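# Slide colored bins into matching marked shelf spots

## Task

Move every bin that starts on the table into the shelf slot marked with that bin's color, centered on its mark, open side facing outward and all its parts still inside. The shelf board overhead sits low, so tilting the bin on the way in may be needed. The bin must end fully inside, past the shelf's front lip. At the end no bin may still be tilted or raised by a gripper, and a bin counts only if it stays put without the robot holding it.

## Robot and tools

Robot: two arms, left_arm and right_arm, each with a two-finger parallel gripper and a wrist camera (cam_left_wrist and cam_right_wrist, both 672x504). The names are arm labels only and do not refer to image sides. Occasionally an outside tug may act on a held part, or a loose object may get pushed.

Frame: one scene frame for both arms. Origin on the table surface midway between the arms, +z up, +x outward over the table, left_arm on the +y side. Positions are in metres, orientations are quaternions written w first (qw, qx, qy, qz). Reported hand positions can be a little off, more so at long reach.

Gripper geometry: fingers point along the gripper's +z axis and close along its x axis. end_effector_position is the point midway between the pads; fingertips extend 17.5 mm past it. A pure rotation pivots about that point. A flat block projects roughly 9 cm toward the gripper's -y side and rotates with it, so allow clearance for it.

The row (used by execute_actions and move): 20 numbers in one flat list covering both arms, always all 20 even if one arm is idle. Order: left x, y, z, qw, qx, qy, qz, left position, force_limit, speed, then the same ten for the right arm. x, y, z, q are an absolute target pose for that gripper's end_effector in the scene frame. The last three per arm lie in [-1, 1]. position: +1 fully open (50 mm gap), about -0.65 pads touching, -1 means close until the object stops the fingers. force_limit: about 20 N per pad at -1, 102 N at 0, 185 N at +1 (actual grip up to ~17% higher). speed: finger gap rate of 20 mm/s at -1, 85 at 0, 150 at +1. A 0 in these slots is a real command; to leave a gripper alone, resend its previous three values. To hold an arm still, resend its whole last reported pose and gripper values every call, and keep one fixed quaternion rather than copying a drifted reported one.

execute_actions(actions): a list of actions; each action is a list of up to 15 rows, one per 1/30 s step, the last row held for the rest of the 15 steps (0.5 s per action). An empty list just returns state and images. Each target must lie within 0.6 m of the gripper's current position along each of that gripper's own axes, or the action is rejected for both arms; a malformed action, or a first action failing this check, rejects the whole call. Per step the commanded pose is clipped to within 70 mm and 16 degrees of the measured pose, so distant targets need several actions; position is favored over orientation when both cannot be met.

move(target, speed, blocking): target is one 20-number row as above (absolute poses). Each gripper follows a straight line to its target; both finish together within 0.5 to 10 s (cut off at 10 s). speed is the path top speed in m/s, 0.002 to 0.5, default 0.25; rotation up to twice that in rad/s. Finger values are applied at the start. Paths ignore obstacles and the other arm, may lag, overshoot speed, or stray, especially with a nearly straight arm. blocking=false returns after 0.5 s; then use wait(0) to check, or stop, before sending anything else. The result adds a 'move:' line giving the ending (done, off_target, moving, held, fault), limits that applied (paced = target clipped; held = checks blocked steps, after which the arm may jump fast), and each gripper's distance to its target.

wait(seconds): 0 to 10, lets the scene run with last commands held; returns early if a running move ends. stop(): brakes a running move (fingers continue). zoom_image(camera, region): region [x0, y0, x1, y1] in pixels of that camera's last image, top-left origin, at most 504x504. finished_scene(scene): ends scene 1 or 2 permanently and reports success; the next scene's task arrives in that result. Replying without a tool call ends everything.

Results: state line per arm with position, quaternion, velocities; 'Hand target' lines show where each arm is currently being driven; 'pose unreachable' means the clearance check altered that arm's command. object_status: 0 moving, 1 stopped while opening, 2 stopped while closing (a real grip), 3 reached commanded position or pads met (usually nothing held). Any new position value resets status to 0 briefly. Changes to force or speed only apply after a position change of at least 0.01. Grip with -1 and confirm status 2. After a force_limit -1 grip, status stays 2 even if the object slips out. opening mm ≈ (250 - position_measured) × 0.202. Joint torques are listed in joint order with per-arm offsets and noise.

Hazards: arms are stiff; pushing even slightly past contact with something solid can trigger a fault. A joint torque at its limit (waist/shoulder 306, elbow 144, wrist joints 40.5 N m) or an outside force of 144 N stops that arm for 10 s and skips the rest of the call. Long holding heats motors; a MOTOR HOT warning precedes an over-temperature brake. Avoid arm-to-arm collisions, dropping or knocking anything off the table (automatic failure), spilling parts from a bin, slams and hard shoves. Use slow speeds near contact, tilt the bin to clear the low shelf board, then level it, push it just past the lip, release, and back off so the bin rests unheld. The robot time counts toward the result, so keep motion efficient and smooth.

Each tool is called after "Call:" as name([rows], argument=value, ...), one row to a line, values as JSON.

## Session

Call:
execute_actions(actions=[])

Scene clock: 0.00 s.
left_arm: end_effector_position=(+0.1840, +0.8513, +0.2091) position_measured=3 object_status=3 end_effector_quat_wxyz=(-0.049, +0.809, -0.532, +0.246) end_effector_velocity=(+0.000, -0.000, +0.000) end_effector_angular_velocity=(+0.001, -0.000, -0.000) | right_arm: end_effector_position=(+0.4248, +0.1719, +0.2108) position_measured=3 object_status=3 end_effector_quat_wxyz=(-0.075, +0.815, -0.261, +0.512) end_effector_velocity=(+0.000, +0.000, -0.000) end_effector_angular_velocity=(-0.000, -0.001, +0.001)
Joint positions: left_arm=[ 1.413 -0.286  2.383 -0.552  1.17  -1.993] | right_arm=[ 1.598  0.639  1.515 -1.142  1.336 -2.148]
Joint velocities: left_arm=[-0.    -0.001  0.    -0.     0.    -0.   ] | right_arm=[-0.     0.     0.    -0.001 -0.001  0.   ]
Joint torques (N m, as the joint torque sensors report them, + toward a larger angle): no reading
Hand target (left_arm): +0.184, +0.851, +0.209; -0.049, +0.809, -0.532, +0.246
Hand target (right_arm): +0.425, +0.172, +0.211; -0.075, +0.815, -0.261, +0.512

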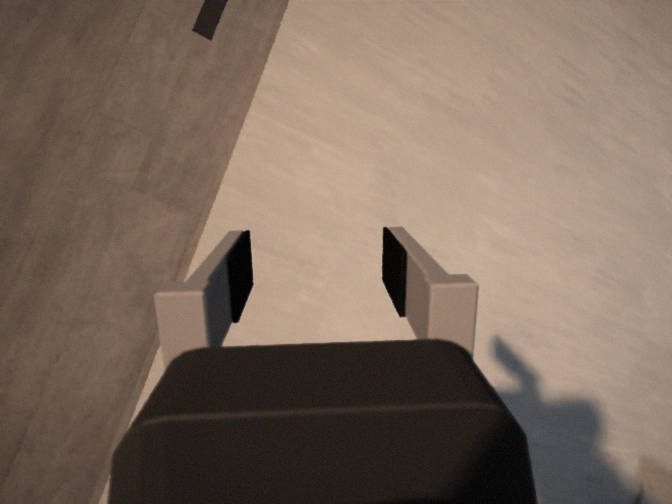

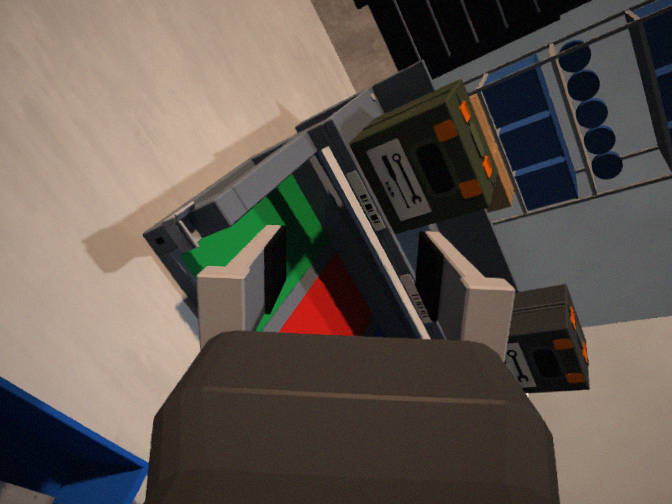

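Call:
move(target=[0.2,0.5,0.6,-0.183,0.683,-0.683,0.183,1,0,0,0.2,-0.2,0.6,-0.183,0.683,-0.683,0.183,1,0,0], speed=0.3)

Scene clock: 18.30 s.
left_arm: end_effector_position=(+0.2003, +0.5015, +0.5997) position_measured=3 object_status=3 end_effector_quat_wxyz=(-0.184, +0.683, -0.683, +0.182) end_effector_velocity=(-0.001, +0.000, -0.000) end_effector_angular_velocity=(+0.001, -0.002, +0.002) | right_arm: end_effector_position=(+0.2003, -0.2005, +0.5996) position_measured=3 object_status=3 end_effector_quat_wxyz=(-0.183, +0.683, -0.683, +0.183) end_effector_velocity=(-0.000, +0.000, -0.000) end_effector_angular_velocity=(+0.001, +0.001, -0.000)
Joint positions: left_arm=[-1.305 -0.727  1.864  0.543  1.871 -4.357] | right_arm=[ 1.76  -0.182  1.595 -0.53   1.722 -1.627]
Joint velocities: left_arm=[-0.011 -0.001  0.001  0.004  0.006 -0.009] | right_arm=[ 0.     0.    -0.001  0.001 -0.     0.   ]
Joint torques (N m, as the joint torque sensors report them, + toward a larger angle): left_arm=[  4.85  29.29 -42.21   4.04  -0.71  -0.34] | right_arm=[  1.08 -23.98 -41.59   2.54   0.09  -0.02]
Hand target (left_arm): +0.200, +0.502, +0.600; -0.184, +0.683, -0.683, +0.182
Hand target (right_arm): +0.200, -0.201, +0.600; -0.183, +0.683, -0.683, +0.183
Off the commanded pose (left_arm): 0.002 m, 0 deg.
Off the commanded pose (right_arm): 0.001 m, 0 deg.
move: done; limits=paced

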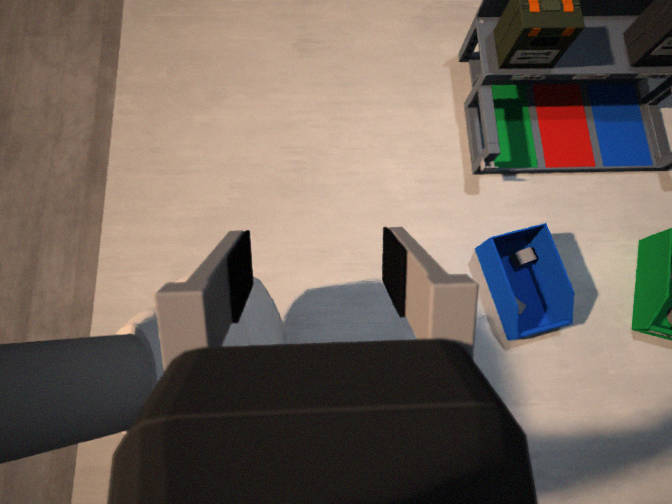

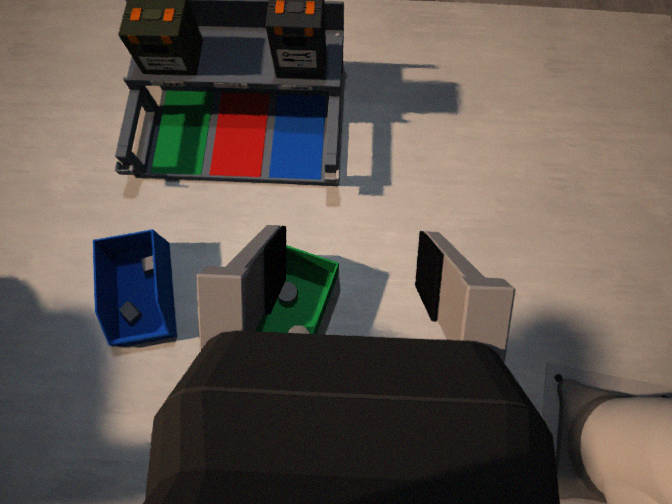

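Call:
move(target=[0.2,0.5,0.6,-0.183,0.683,-0.683,0.183,1,0,0,0.0,-0.1,0.6,-0.183,0.683,-0.683,0.183,1,0,0], speed=0.3)

Scene clock: 30.30 s.
left_arm: end_effector_position=(+0.2000, +0.5000, +0.6000) position_measured=3 object_status=3 end_effector_quat_wxyz=(-0.183, +0.683, -0.683, +0.183) end_effector_velocity=(-0.000, -0.000, +0.000) end_effector_angular_velocity=(-0.000, -0.000, -0.001) | right_arm: end_effector_position=(+0.0001, -0.1004, +0.6001) position_measured=3 object_status=3 end_effector_quat_wxyz=(-0.183, +0.683, -0.683, +0.183) end_effector_velocity=(-0.000, -0.000, +0.000) end_effector_angular_velocity=(+0.000, -0.001, -0.001)
Joint positions: left_arm=[-1.31  -0.726  1.864  0.544  1.871 -4.362] | right_arm=[ 2.103  0.062  1.366 -0.51   1.879 -1.316]
Joint velocities: left_arm=[-0.001 -0.    -0.     0.    -0.    -0.   ] | right_arm=[ 0.001  0.    -0.    -0.001  0.001  0.001]
Joint torques (N m, as the joint torque sensors report them, + toward a larger angle): left_arm=[  3.15  29.13 -41.58   4.37  -0.14   0.13] | right_arm=[  1.56 -50.82 -41.4    2.78   0.45   0.03]
Hand target (left_arm): +0.200, +0.500, +0.600; -0.183, +0.683, -0.683, +0.183
Hand target (right_arm): +0.000, -0.100, +0.600; -0.183, +0.683, -0.683, +0.183
Off the commanded pose (left_arm): 0.000 m, 0 deg.
Off the commanded pose (right_arm): 0.000 m, 0 deg.
move: done

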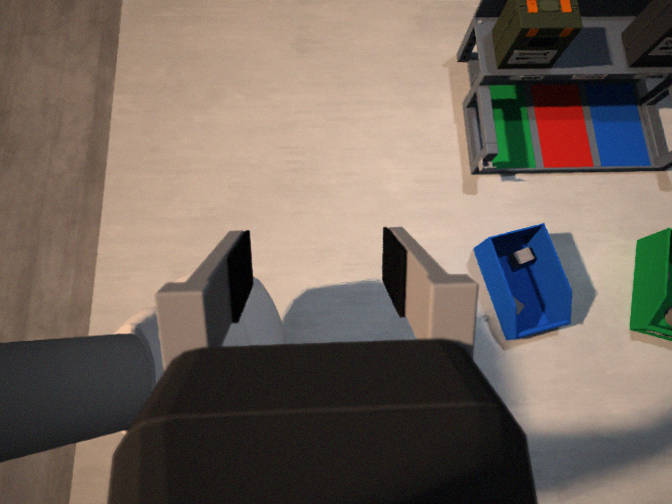

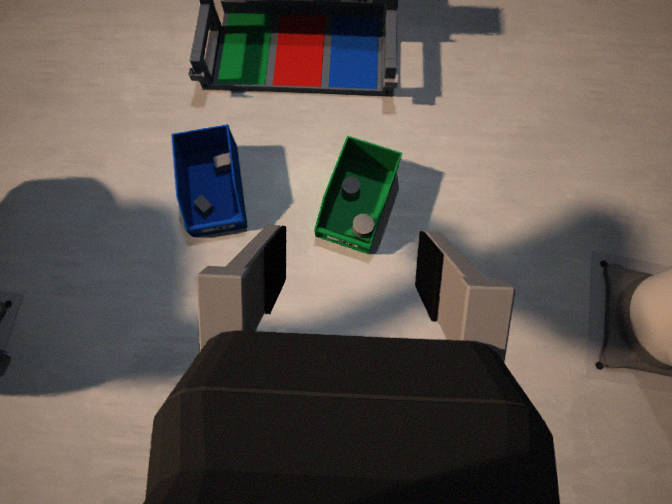

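Call:
zoom_image(camera="cam_right_wrist", region=[160,0,420,260])

Call:
zoom_image(camera="cam_left_wrist", region=[432,0,672,240])

Region (160, 0, 420, 260) of cam_right_wrist's 672x504 image, scaled by 1.938, with more detail than that image has.

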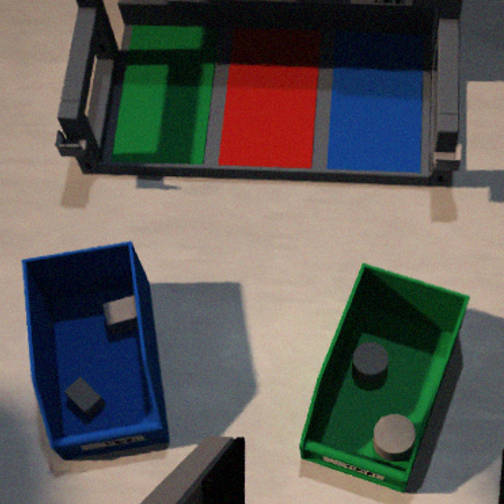

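Region (432, 0, 672, 240) of cam_left_wrist's 672x504 image, scaled by 2.100, with more detail than that image has.

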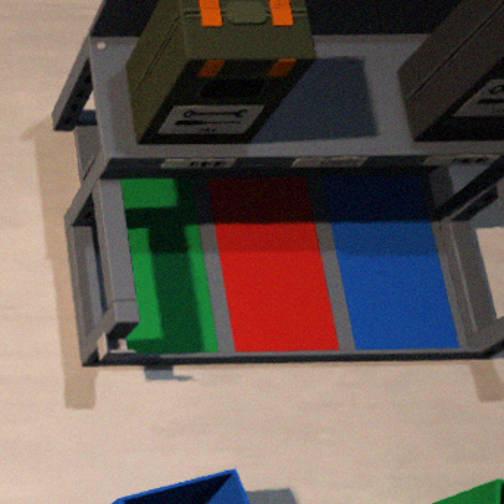

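Call:
zoom_image(camera="cam_right_wrist", region=[240,210,460,340])

Region (240, 210, 460, 340) of cam_right_wrist's 672x504 image, scaled by 2.291, with more detail than that image has; it fills the top 298 rows of this view, and the rest is white.

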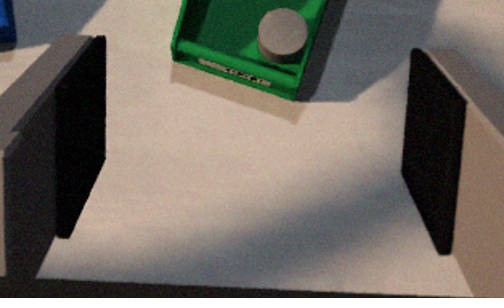

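Call:
zoom_image(camera="cam_right_wrist", region=[300,125,426,260])

Call:
zoom_image(camera="cam_right_wrist", region=[150,115,276,250])

Call:
zoom_image(camera="cam_right_wrist", region=[180,0,300,110])

Call:
zoom_image(camera="cam_right_wrist", region=[290,0,410,110])

Region (300, 125, 426, 260) of cam_right_wrist's 672x504 image, scaled by 3.733, with more detail than that image has; it fills the left 470 columns of this view, and the rest is white.

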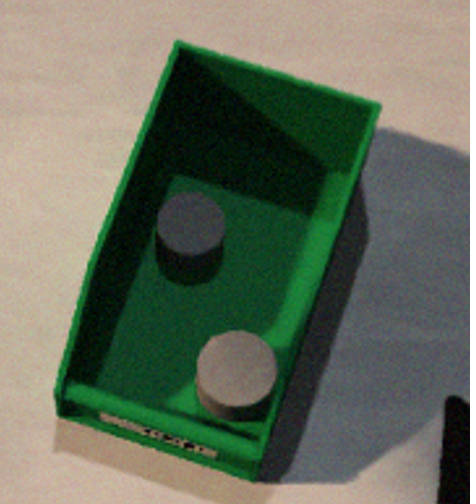

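Region (150, 115, 276, 250) of cam_right_wrist's 672x504 image, scaled by 3.733, with more detail than that image has; it fills the left 470 columns of this view, and the rest is white.

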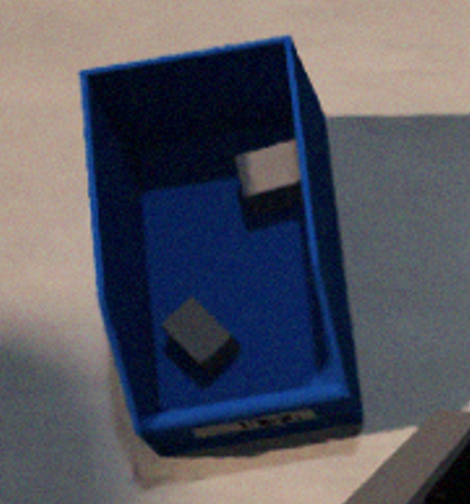

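Region (180, 0, 300, 110) of cam_right_wrist's 672x504 image, scaled by 4.200, with more detail than that image has; it fills the top 462 rows of this view, and the rest is white.

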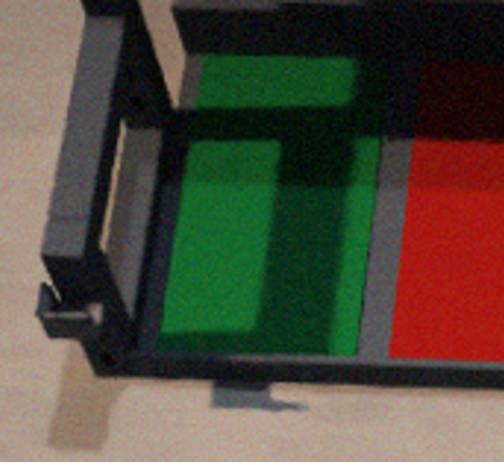

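Region (290, 0, 410, 110) of cam_right_wrist's 672x504 image, scaled by 4.200, with more detail than that image has; it fills the top 462 rows of this view, and the rest is white.

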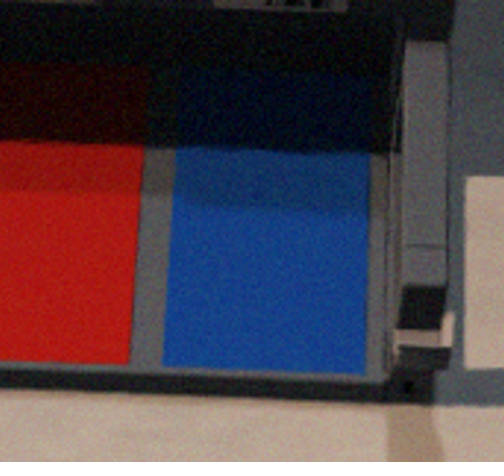

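Call:
move(target=[0.2,0.5,0.6,-0.183,0.683,-0.683,0.183,1,0,0,0.12,-0.1,0.4,-0.183,0.683,-0.683,0.183,1,0,0], speed=0.3)

Scene clock: 68.90 s.
left_arm: end_effector_position=(+0.2000, +0.5000, +0.6000) position_measured=3 object_status=3 end_effector_quat_wxyz=(-0.183, +0.683, -0.683, +0.183) end_effector_velocity=(-0.000, +0.000, +0.000) end_effector_angular_velocity=(-0.001, +0.000, +0.000) | right_arm: end_effector_position=(+0.1198, -0.0997, +0.4001) position_measured=3 object_status=3 end_effector_quat_wxyz=(-0.183, +0.683, -0.683, +0.183) end_effector_velocity=(+0.001, +0.000, -0.000) end_effector_angular_velocity=(-0.001, -0.002, -0.000)
Joint positions: left_arm=[-1.31  -0.726  1.864  0.544  1.871 -4.362] | right_arm=[ 1.902  0.012  1.778 -0.519  1.465 -1.314]
Joint velocities: left_arm=[ 0. -0. -0. -0.  0. -0.] | right_arm=[-0.001  0.001  0.    -0.002 -0.     0.   ]
Joint torques (N m, as the joint torque sensors report them, + toward a larger angle): left_arm=[  2.65  29.95 -41.47   4.63  -0.23   0.13] | right_arm=[  0.95 -44.33 -39.63   2.64   0.62   0.07]
Hand target (left_arm): +0.200, +0.500, +0.600; -0.183, +0.683, -0.683, +0.183
Hand target (right_arm): +0.120, -0.100, +0.400; -0.183, +0.683, -0.683, +0.183
Off the commanded pose (left_arm): 0.000 m, 0 deg.
Off the commanded pose (right_arm): 0.000 m, 0 deg.
move: done

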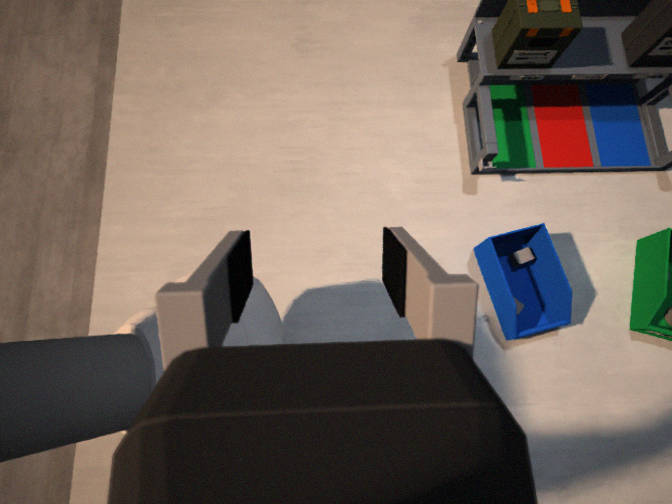

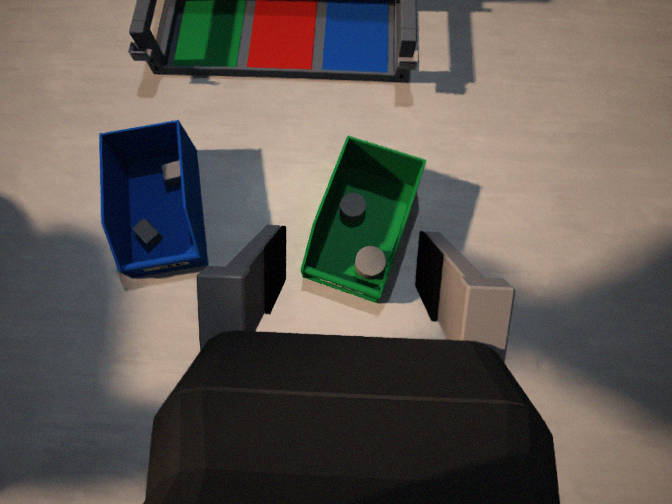

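Call:
zoom_image(camera="cam_right_wrist", region=[280,125,460,315])

Call:
zoom_image(camera="cam_right_wrist", region=[70,110,250,300])

Call:
zoom_image(camera="cam_right_wrist", region=[120,0,280,110])

Call:
zoom_image(camera="cam_right_wrist", region=[270,0,430,110])

Region (280, 125, 460, 315) of cam_right_wrist's 672x504 image, scaled by 2.653, with more detail than that image has; it fills the left 477 columns of this view, and the rest is white.

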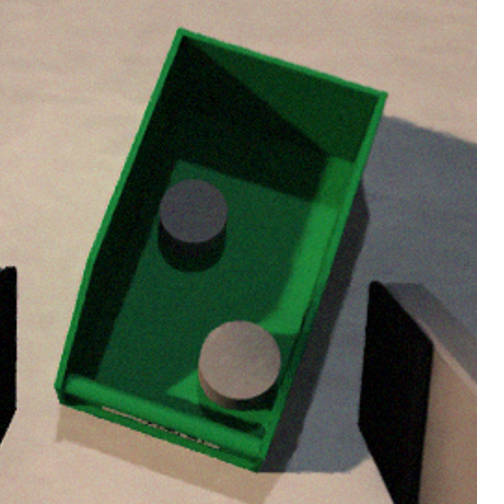

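Region (70, 110, 250, 300) of cam_right_wrist's 672x504 image, scaled by 2.653, with more detail than that image has; it fills the left 477 columns of this view, and the rest is white.

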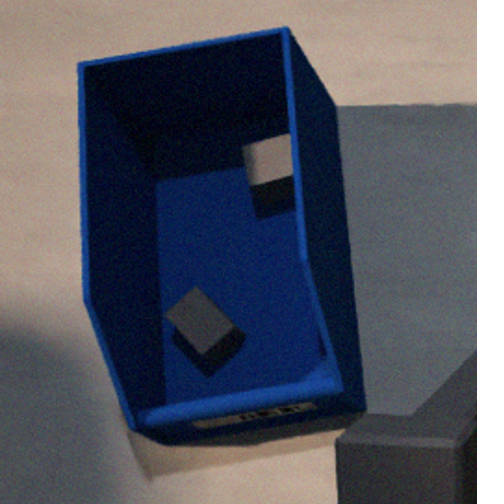

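Region (120, 0, 280, 110) of cam_right_wrist's 672x504 image, scaled by 3.150, with more detail than that image has; it fills the top 346 rows of this view, and the rest is white.

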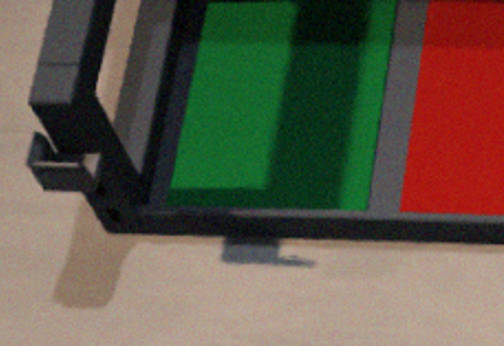

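Region (270, 0, 430, 110) of cam_right_wrist's 672x504 image, scaled by 3.150, with more detail than that image has; it fills the top 346 rows of this view, and the rest is white.

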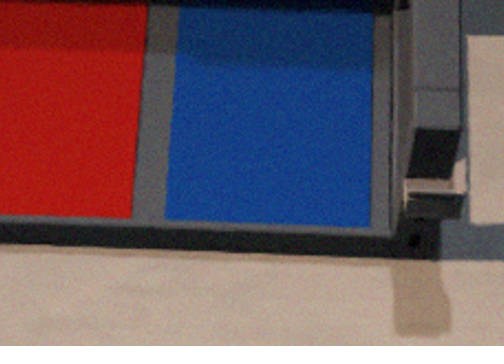

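Call:
move(target=[0.5,0.45,0.12,0.396,0.603,-0.470,0.508,1,0,0,0.30,0.0,0.17,-0.380,0.596,-0.596,0.380,1,0,0], speed=0.3)

Scene clock: 129.80 s.
left_arm: end_effector_position=(+0.4992, +0.4493, +0.1210) position_measured=3 object_status=3 end_effector_quat_wxyz=(+0.397, +0.603, -0.470, +0.508) end_effector_velocity=(+0.000, +0.000, -0.000) end_effector_angular_velocity=(-0.001, +0.000, +0.000) | right_arm: end_effector_position=(+0.3001, +0.0002, +0.1700) position_measured=3 object_status=3 end_effector_quat_wxyz=(-0.380, +0.596, -0.596, +0.380) end_effector_velocity=(+0.000, +0.000, -0.000) end_effector_angular_velocity=(-0.001, -0.000, +0.001)
Joint positions: left_arm=[ 0.361  0.468  2.37  -1.515  1.411 -1.879] | right_arm=[ 1.771  0.473  1.972 -1.253  1.265 -0.737]
Joint velocities: left_arm=[ 0.     0.002 -0.001 -0.     0.001  0.001] | right_arm=[-0.     0.001 -0.    -0.001 -0.    -0.   ]
Joint torques (N m, as the joint torque sensors report them, + toward a larger angle): left_arm=[  4.22 -58.16  -9.4   -1.14   3.08  -0.05] | right_arm=[  0.84 -73.38 -23.32  -0.47   2.1    0.11]
Hand target (left_arm): +0.499, +0.449, +0.121; +0.397, +0.603, -0.470, +0.508
Hand target (right_arm): +0.300, +0.000, +0.170; -0.380, +0.596, -0.596, +0.380
Off the commanded pose (left_arm): 0.001 m, 0 deg.
Off the commanded pose (right_arm): 0.000 m, 0 deg.
move: done; limits=paced

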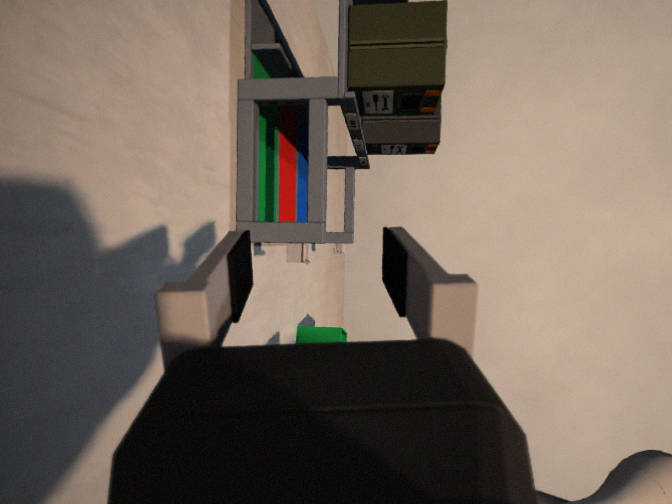

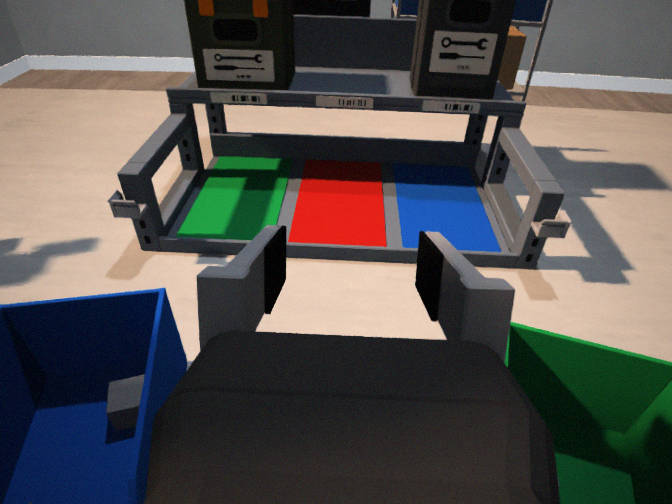

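Call:
zoom_image(camera="cam_right_wrist", region=[100,70,340,290])

Call:
zoom_image(camera="cam_right_wrist", region=[340,70,580,290])

Call:
zoom_image(camera="cam_left_wrist", region=[200,0,460,270])

Region (100, 70, 340, 290) of cam_right_wrist's 672x504 image, scaled by 2.100, with more detail than that image has; it fills the top 462 rows of this view, and the rest is white.

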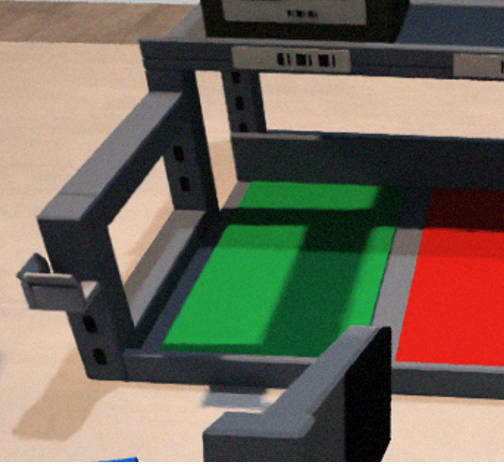

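Region (340, 70, 580, 290) of cam_right_wrist's 672x504 image, scaled by 2.100, with more detail than that image has; it fills the top 462 rows of this view, and the rest is white.

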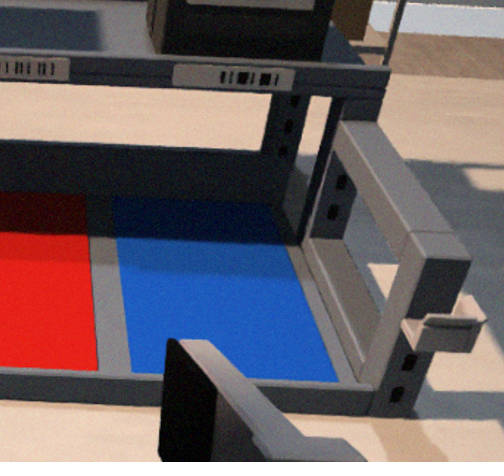

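Region (200, 0, 460, 270) of cam_left_wrist's 672x504 image, scaled by 1.867, with more detail than that image has; it fills the left 485 columns of this view, and the rest is white.

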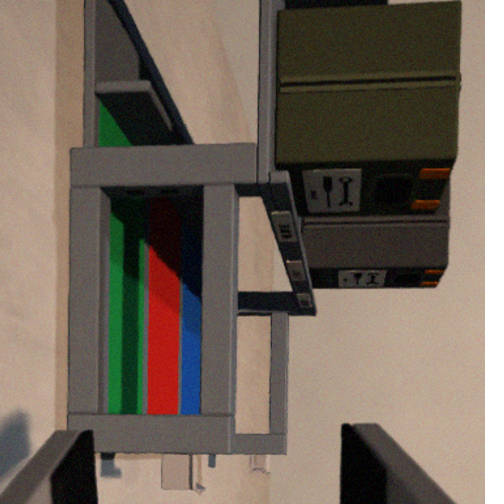

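Call:
zoom_image(camera="cam_right_wrist", region=[285,220,415,280])

Call:
zoom_image(camera="cam_right_wrist", region=[280,80,410,180])

Call:
zoom_image(camera="cam_right_wrist", region=[105,180,235,270])

Call:
zoom_image(camera="cam_right_wrist", region=[450,190,580,280])

Region (285, 220, 415, 280) of cam_right_wrist's 672x504 image, scaled by 3.877, with more detail than that image has; it fills the top 233 rows of this view, and the rest is white.

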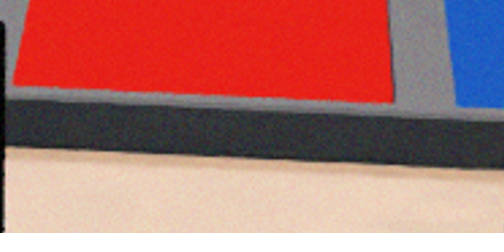

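Region (280, 80, 410, 180) of cam_right_wrist's 672x504 image, scaled by 3.877, with more detail than that image has; it fills the top 388 rows of this view, and the rest is white.

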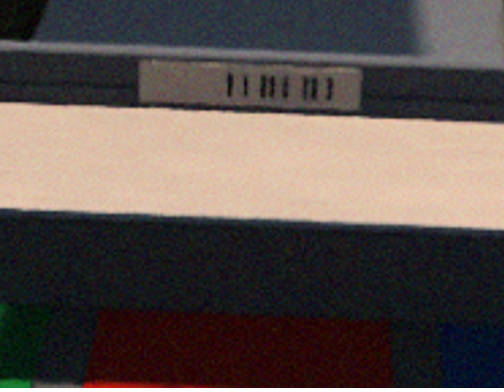

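Region (105, 180, 235, 270) of cam_right_wrist's 672x504 image, scaled by 3.877, with more detail than that image has; it fills the top 349 rows of this view, and the rest is white.

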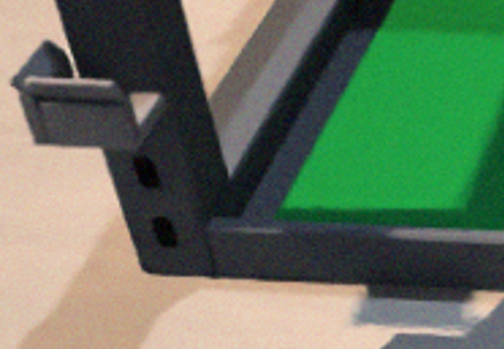

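Region (450, 190, 580, 280) of cam_right_wrist's 672x504 image, scaled by 3.877, with more detail than that image has; it fills the top 349 rows of this view, and the rest is white.

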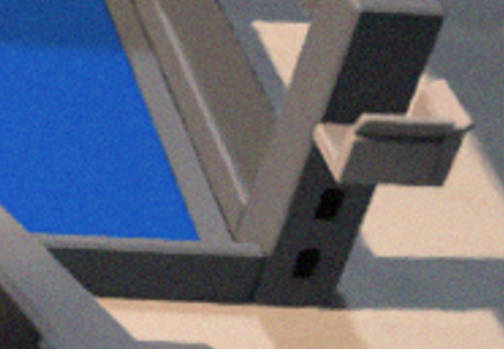

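Call:
move(target=[0.5,0.45,0.12,0.396,0.603,-0.470,0.508,1,0,0,0.246,-0.161,0.115,-0.1534,0.5725,-0.7779,0.2084,0.4,0,0.5], speed=0.3)

Scene clock: 173.57 s.
left_arm: end_effector_position=(+0.5000, +0.4500, +0.1200) position_measured=3 object_status=3 end_effector_quat_wxyz=(+0.396, +0.603, -0.470, +0.508) end_effector_velocity=(+0.000, +0.000, +0.000) end_effector_angular_velocity=(+0.000, -0.000, +0.001) | right_arm: end_effector_position=(+0.2460, -0.1607, +0.1150) position_measured=92 object_status=3 end_effector_quat_wxyz=(+0.154, -0.572, +0.778, -0.209) end_effector_velocity=(+0.000, -0.001, +0.000) end_effector_angular_velocity=(-0.000, +0.001, -0.000)
Joint positions: left_arm=[ 0.362  0.47   2.369 -1.514  1.41  -1.878] | right_arm=[ 1.655  0.213  2.137 -0.613  1.013 -0.956]
Joint velocities: left_arm=[ 0.001 -0.    -0.    -0.    -0.     0.   ] | right_arm=[-0.001 -0.001  0.001  0.001 -0.    -0.002]
Joint torques (N m, as the joint torque sensors report them, + toward a larger angle): left_arm=[  3.69 -58.05  -9.32  -1.11   3.39   0.04] | right_arm=[  1.22 -51.38 -27.49   2.08   0.99   0.09]
Hand target (left_arm): +0.500, +0.450, +0.120; +0.396, +0.603, -0.470, +0.508
Hand target (right_arm): +0.246, -0.161, +0.115; +0.154, -0.572, +0.778, -0.209
Off the commanded pose (left_arm): 0.000 m, 0 deg.
Off the commanded pose (right_arm): 0.000 m, 0 deg.
move: done

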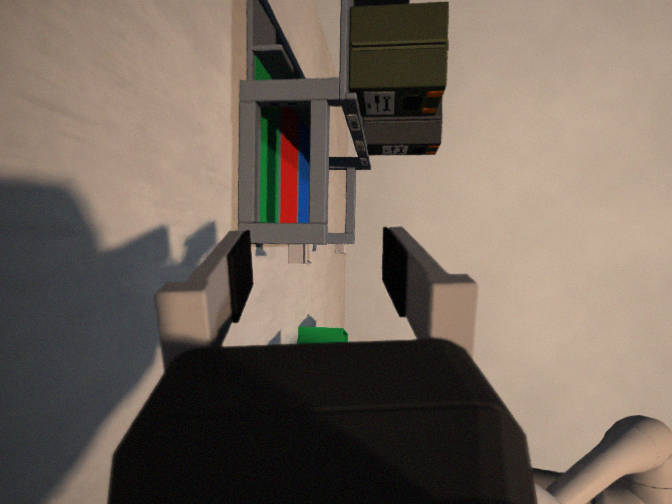

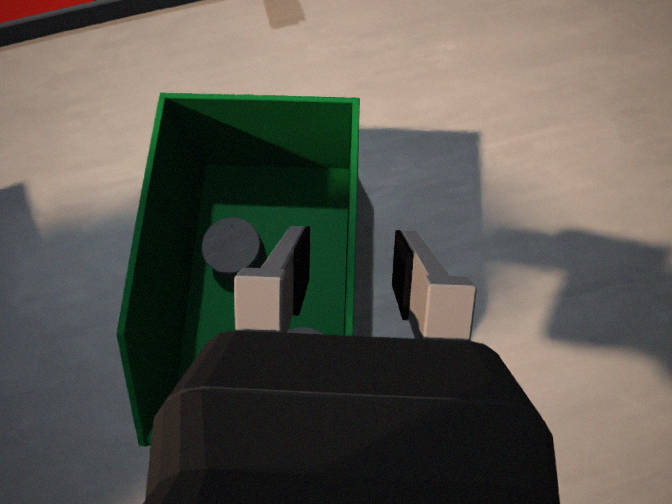

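Call:
move(target=[0.5,0.45,0.12,0.396,0.603,-0.470,0.508,1,0,0,0.246,-0.161,0.060,-0.1534,0.5725,-0.7779,0.2084,0.4,0,0.5], speed=0.15)

Call:
execute_actions([
  [[0.5,0.45,0.12,0.396,0.603,-0.470,0.508,1,0,0,0.246,-0.161,0.060,-0.1534,0.5725,-0.7779,0.2084,-1,0.2,0.3]],
])

Scene clock: 184.30 s.
left_arm: end_effector_position=(+0.5000, +0.4500, +0.1200) position_measured=3 object_status=3 end_effector_quat_wxyz=(+0.396, +0.603, -0.470, +0.508) end_effector_velocity=(-0.000, -0.000, +0.000) end_effector_angular_velocity=(+0.000, -0.000, -0.001) | right_arm: end_effector_position=(+0.2460, -0.1609, +0.0601) position_measured=92 object_status=3 end_effector_quat_wxyz=(+0.153, -0.572, +0.778, -0.208) end_effector_velocity=(-0.000, +0.000, -0.000) end_effector_angular_velocity=(+0.000, +0.000, -0.000)
Joint positions: left_arm=[ 0.362  0.47   2.369 -1.514  1.41  -1.878] | right_arm=[ 1.654  0.291  2.173 -0.659  0.921 -0.875]
Joint velocities: left_arm=[ 0.    -0.     0.     0.001  0.    -0.   ] | right_arm=[-0.     0.001 -0.001  0.    -0.     0.   ]
Joint torques (N m, as the joint torque sensors report them, + toward a larger angle): left_arm=[  3.02 -57.97  -9.15  -1.4    3.32   0.05] | right_arm=[  1.12 -55.79 -23.41   1.69   0.98   0.05]
Hand target (left_arm): +0.500, +0.450, +0.120; +0.396, +0.603, -0.470, +0.508
Hand target (right_arm): +0.246, -0.161, +0.060; +0.153, -0.572, +0.778, -0.208
Off the commanded pose (left_arm): 0.000 m, 0 deg.
Off the commanded pose (right_arm): 0.000 m, 0 deg.
move: done

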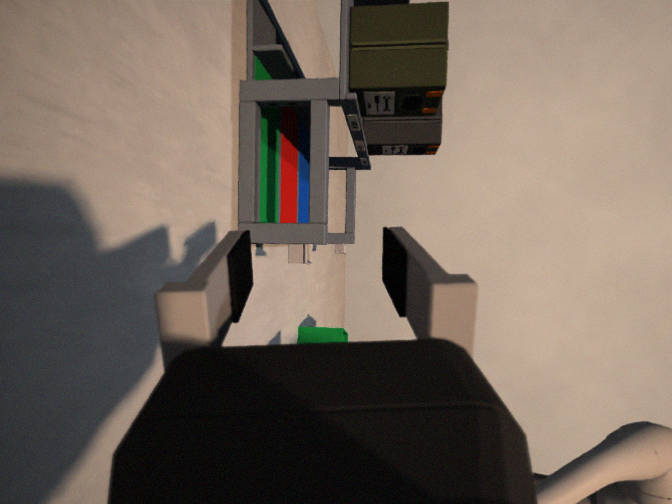

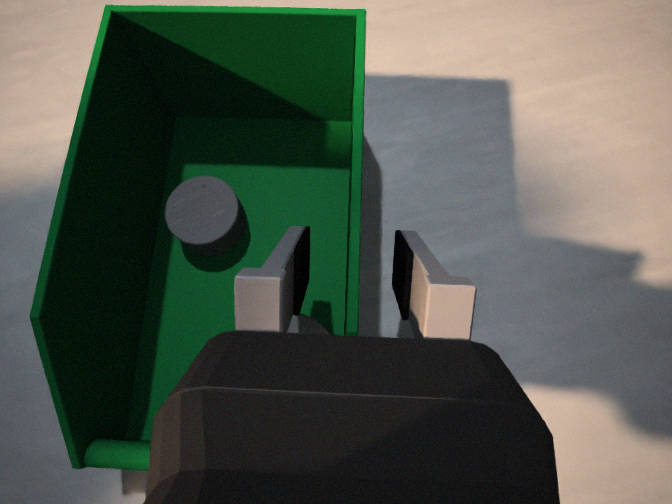

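Scene clock: 184.80 s.
left_arm: end_effector_position=(+0.5000, +0.4500, +0.1200) position_measured=3 object_status=3 end_effector_quat_wxyz=(+0.396, +0.603, -0.470, +0.508) end_effector_velocity=(-0.000, -0.001, +0.000) end_effector_angular_velocity=(+0.000, -0.000, -0.002) | right_arm: end_effector_position=(+0.2460, -0.1610, +0.0600) position_measured=240 object_status=0 end_effector_quat_wxyz=(+0.153, -0.573, +0.778, -0.208) end_effector_velocity=(-0.000, +0.000, -0.000) end_effector_angular_velocity=(+0.001, +0.001, -0.001)
Joint positions: left_arm=[ 0.362  0.47   2.369 -1.514  1.41  -1.878] | right_arm=[ 1.654  0.291  2.173 -0.659  0.921 -0.875]
Joint velocities: left_arm=[-0.001 -0.    -0.     0.001  0.     0.   ] | right_arm=[-0.     0.    -0.001  0.001  0.     0.   ]
Joint torques (N m, as the joint torque sensors report them, + toward a larger angle): left_arm=[  2.28 -56.49 -10.97  -1.2    3.03   0.04] | right_arm=[  2.06 -54.93 -22.4    1.99   1.34  -0.02]
Hand target (left_arm): +0.500, +0.450, +0.120; +0.396, +0.603, -0.470, +0.508
Hand target (right_arm): +0.246, -0.161, +0.060; +0.153, -0.573, +0.778, -0.208
Off the commanded pose (left_arm): 0.000 m, 0 deg.
Off the commanded pose (right_arm): 0.000 m, 0 deg.

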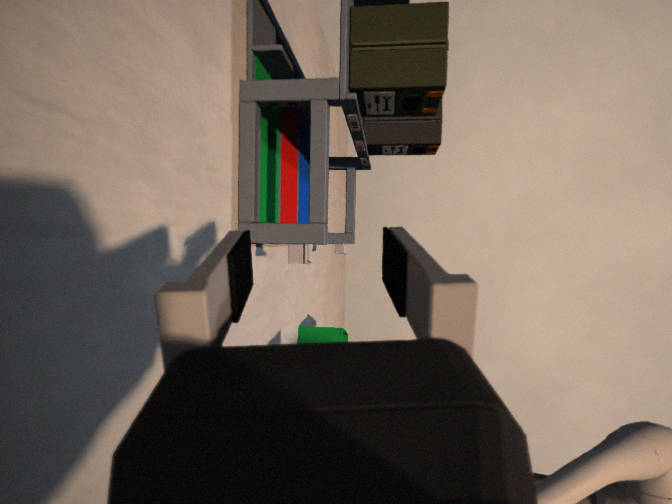

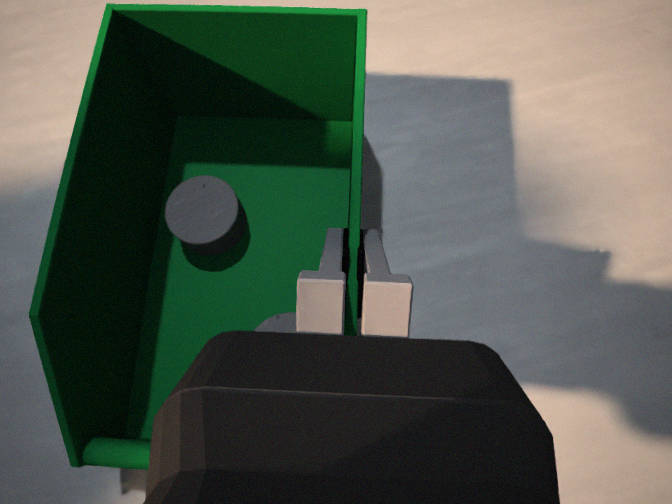

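Call:
move(target=[0.5,0.45,0.12,0.396,0.603,-0.470,0.508,1,0,0,0.256,-0.158,0.095,-0.1534,0.5725,-0.7779,0.2084,-1,0.2,0.3], speed=0.12)

Scene clock: 198.40 s.
left_arm: end_effector_position=(+0.5000, +0.4500, +0.1200) position_measured=3 object_status=3 end_effector_quat_wxyz=(+0.396, +0.603, -0.470, +0.508) end_effector_velocity=(-0.000, +0.001, -0.001) end_effector_angular_velocity=(+0.000, +0.001, +0.000) | right_arm: end_effector_position=(+0.2560, -0.1580, +0.0950) position_measured=240 object_status=2 end_effector_quat_wxyz=(+0.153, -0.573, +0.778, -0.208) end_effector_velocity=(+0.000, -0.000, +0.000) end_effector_angular_velocity=(-0.001, -0.001, +0.001)
Joint positions: left_arm=[ 0.362  0.47   2.369 -1.514  1.41  -1.878] | right_arm=[ 1.636  0.244  2.146 -0.634  0.973 -0.942]
Joint velocities: left_arm=[ 0.001  0.001  0.     0.001 -0.     0.   ] | right_arm=[-0.     0.     0.    -0.001  0.    -0.001]
Joint torques (N m, as the joint torque sensors report them, + toward a larger angle): left_arm=[  2.71 -57.42 -10.32  -1.04   3.01   0.14] | right_arm=[ -0.26 -54.95 -28.06   1.14   1.29   0.1 ]
Hand target (left_arm): +0.500, +0.450, +0.120; +0.396, +0.603, -0.470, +0.508
Hand target (right_arm): +0.256, -0.158, +0.095; +0.153, -0.573, +0.778, -0.208
Off the commanded pose (left_arm): 0.000 m, 0 deg.
Off the commanded pose (right_arm): 0.000 m, 0 deg.
move: done

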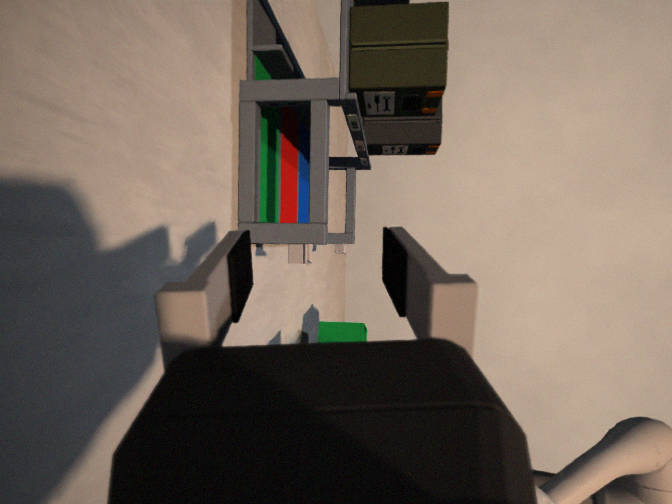

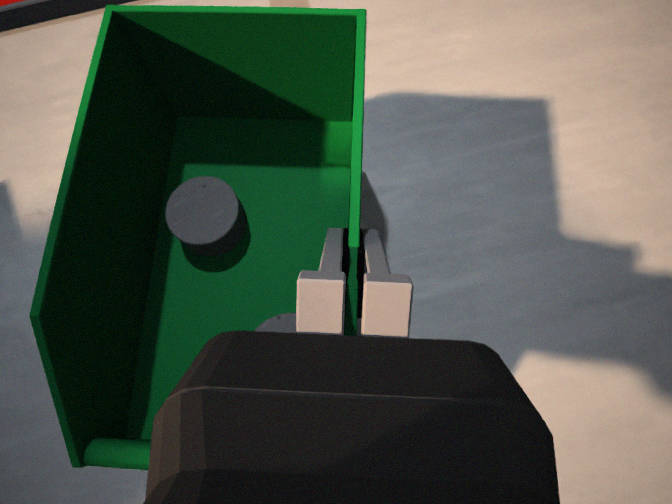

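Held firmly, with minimal sag. Carry it into the shelf bay.

Call:
move(target=[0.5,0.45,0.12,0.396,0.603,-0.470,0.508,1,0,0,0.48,-0.02,0.100,-0.1470,0.6916,-0.6916,0.1470,-1,0.2,0.3], speed=0.25)

Call:
move(target=[0.5,0.45,0.12,0.396,0.603,-0.470,0.508,1,0,0,0.525,0.068,0.088,-0.1470,0.6916,-0.6916,0.1470,-1,0.2,0.3], speed=0.15)

Scene clock: 205.67 s.
left_arm: end_effector_position=(+0.5000, +0.4500, +0.1200) position_measured=3 object_status=3 end_effector_quat_wxyz=(+0.396, +0.603, -0.470, +0.508) end_effector_velocity=(-0.000, -0.000, -0.000) end_effector_angular_velocity=(+0.000, +0.000, -0.001) | right_arm: end_effector_position=(+0.4799, -0.0195, +0.1005) position_measured=240 object_status=2 end_effector_quat_wxyz=(-0.147, +0.692, -0.692, +0.147) end_effector_velocity=(+0.001, -0.000, +0.001) end_effector_angular_velocity=(-0.002, -0.000, -0.001)
Joint positions: left_arm=[ 0.362  0.47   2.369 -1.514  1.41  -1.878] | right_arm=[ 1.283  0.397  1.865 -0.556  0.769 -1.636]
Joint velocities: left_arm=[-0. -0.  0.  0. -0.  0.] | right_arm=[-0.001  0.    -0.002  0.001  0.003 -0.002]
Joint torques (N m, as the joint torque sensors report them, + toward a larger angle): left_arm=[  1.53 -58.6   -9.8   -1.37   3.44  -0.09] | right_arm=[  1.12 -77.76 -33.67   1.9   -0.31   0.26]
Hand target (left_arm): +0.500, +0.450, +0.120; +0.396, +0.603, -0.470, +0.508
Hand target (right_arm): +0.480, -0.020, +0.100; -0.147, +0.692, -0.692, +0.147
Off the commanded pose (left_arm): 0.000 m, 0 deg.
Off the commanded pose (right_arm): 0.001 m, 0 deg.
move: done

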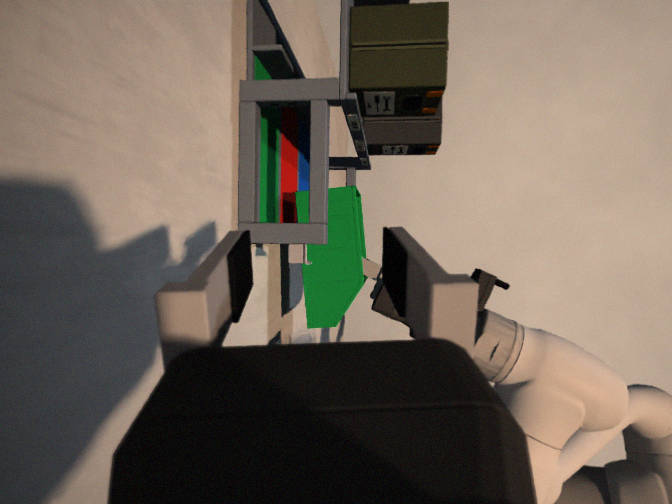

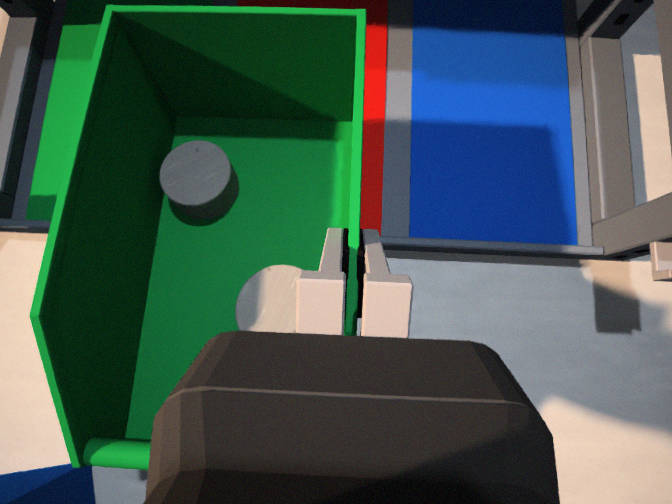

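Scene clock: 206.70 s.
left_arm: end_effector_position=(+0.5000, +0.4500, +0.1200) position_measured=3 object_status=3 end_effector_quat_wxyz=(+0.396, +0.603, -0.470, +0.508) end_effector_velocity=(+0.000, +0.000, -0.000) end_effector_angular_velocity=(-0.001, +0.000, +0.002) | right_arm: end_effector_position=(+0.5249, +0.0681, +0.0882) position_measured=240 object_status=2 end_effector_quat_wxyz=(-0.147, +0.692, -0.692, +0.147) end_effector_velocity=(+0.000, +0.001, +0.000) end_effector_angular_velocity=(+0.001, -0.001, +0.001)
Joint positions: left_arm=[ 0.362  0.47   2.369 -1.514  1.41  -1.878] | right_arm=[ 1.28   0.537  1.664 -0.524  0.821 -1.684]
Joint velocities: left_arm=[ 0.001  0.     0.    -0.001  0.    -0.   ] | right_arm=[-0.     0.    -0.001 -0.    -0.    -0.   ]
Joint torques (N m, as the joint torque sensors report them, + toward a larger angle): left_arm=[  2.95 -58.21  -9.45  -1.07   3.4    0.04] | right_arm=[  1.44 -93.01 -34.81   2.02  -0.32   0.15]
Hand target (left_arm): +0.500, +0.450, +0.120; +0.396, +0.603, -0.470, +0.508
Hand target (right_arm): +0.525, +0.068, +0.088; -0.147, +0.692, -0.692, +0.147
Off the commanded pose (left_arm): 0.000 m, 0 deg.
Off the commanded pose (right_arm): 0.000 m, 0 deg.
move: done

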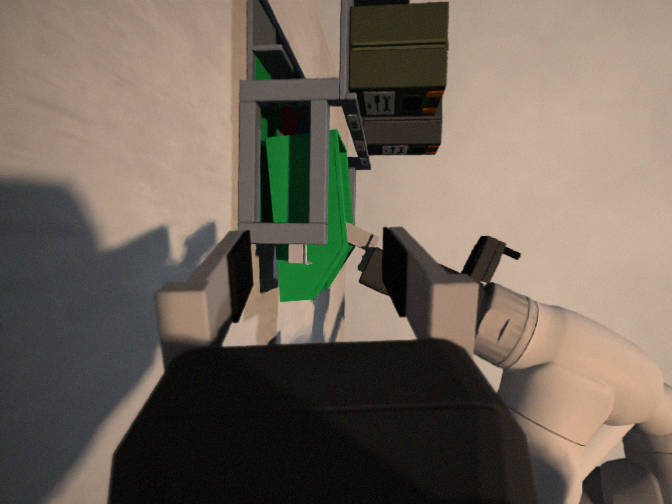

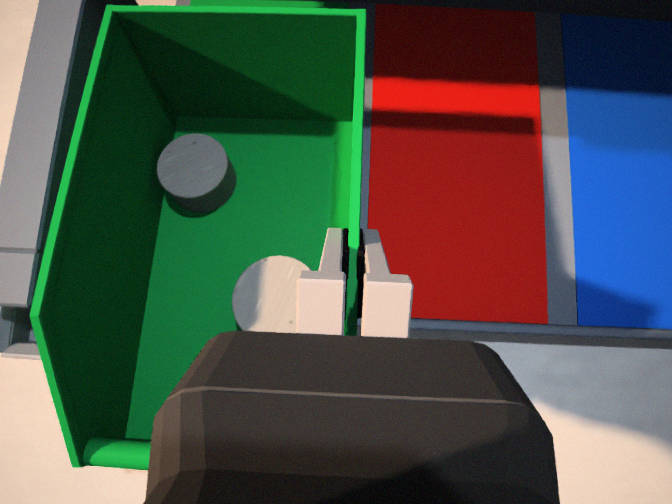

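Call:
zoom_image(camera="cam_right_wrist", region=[330,0,600,350])

Call:
zoom_image(camera="cam_left_wrist", region=[220,30,400,310])

Region (330, 0, 600, 350) of cam_right_wrist's 672x504 image, scaled by 1.440, with more detail than that image has; it fills the left 389 columns of this view, and the rest is white.

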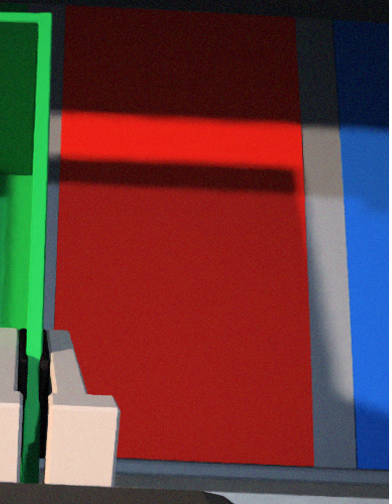

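Region (220, 30, 400, 310) of cam_left_wrist's 672x504 image, scaled by 1.800, with more detail than that image has; it fills the left 324 columns of this view, and the rest is white.

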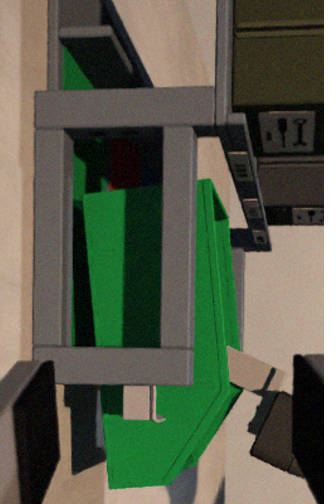

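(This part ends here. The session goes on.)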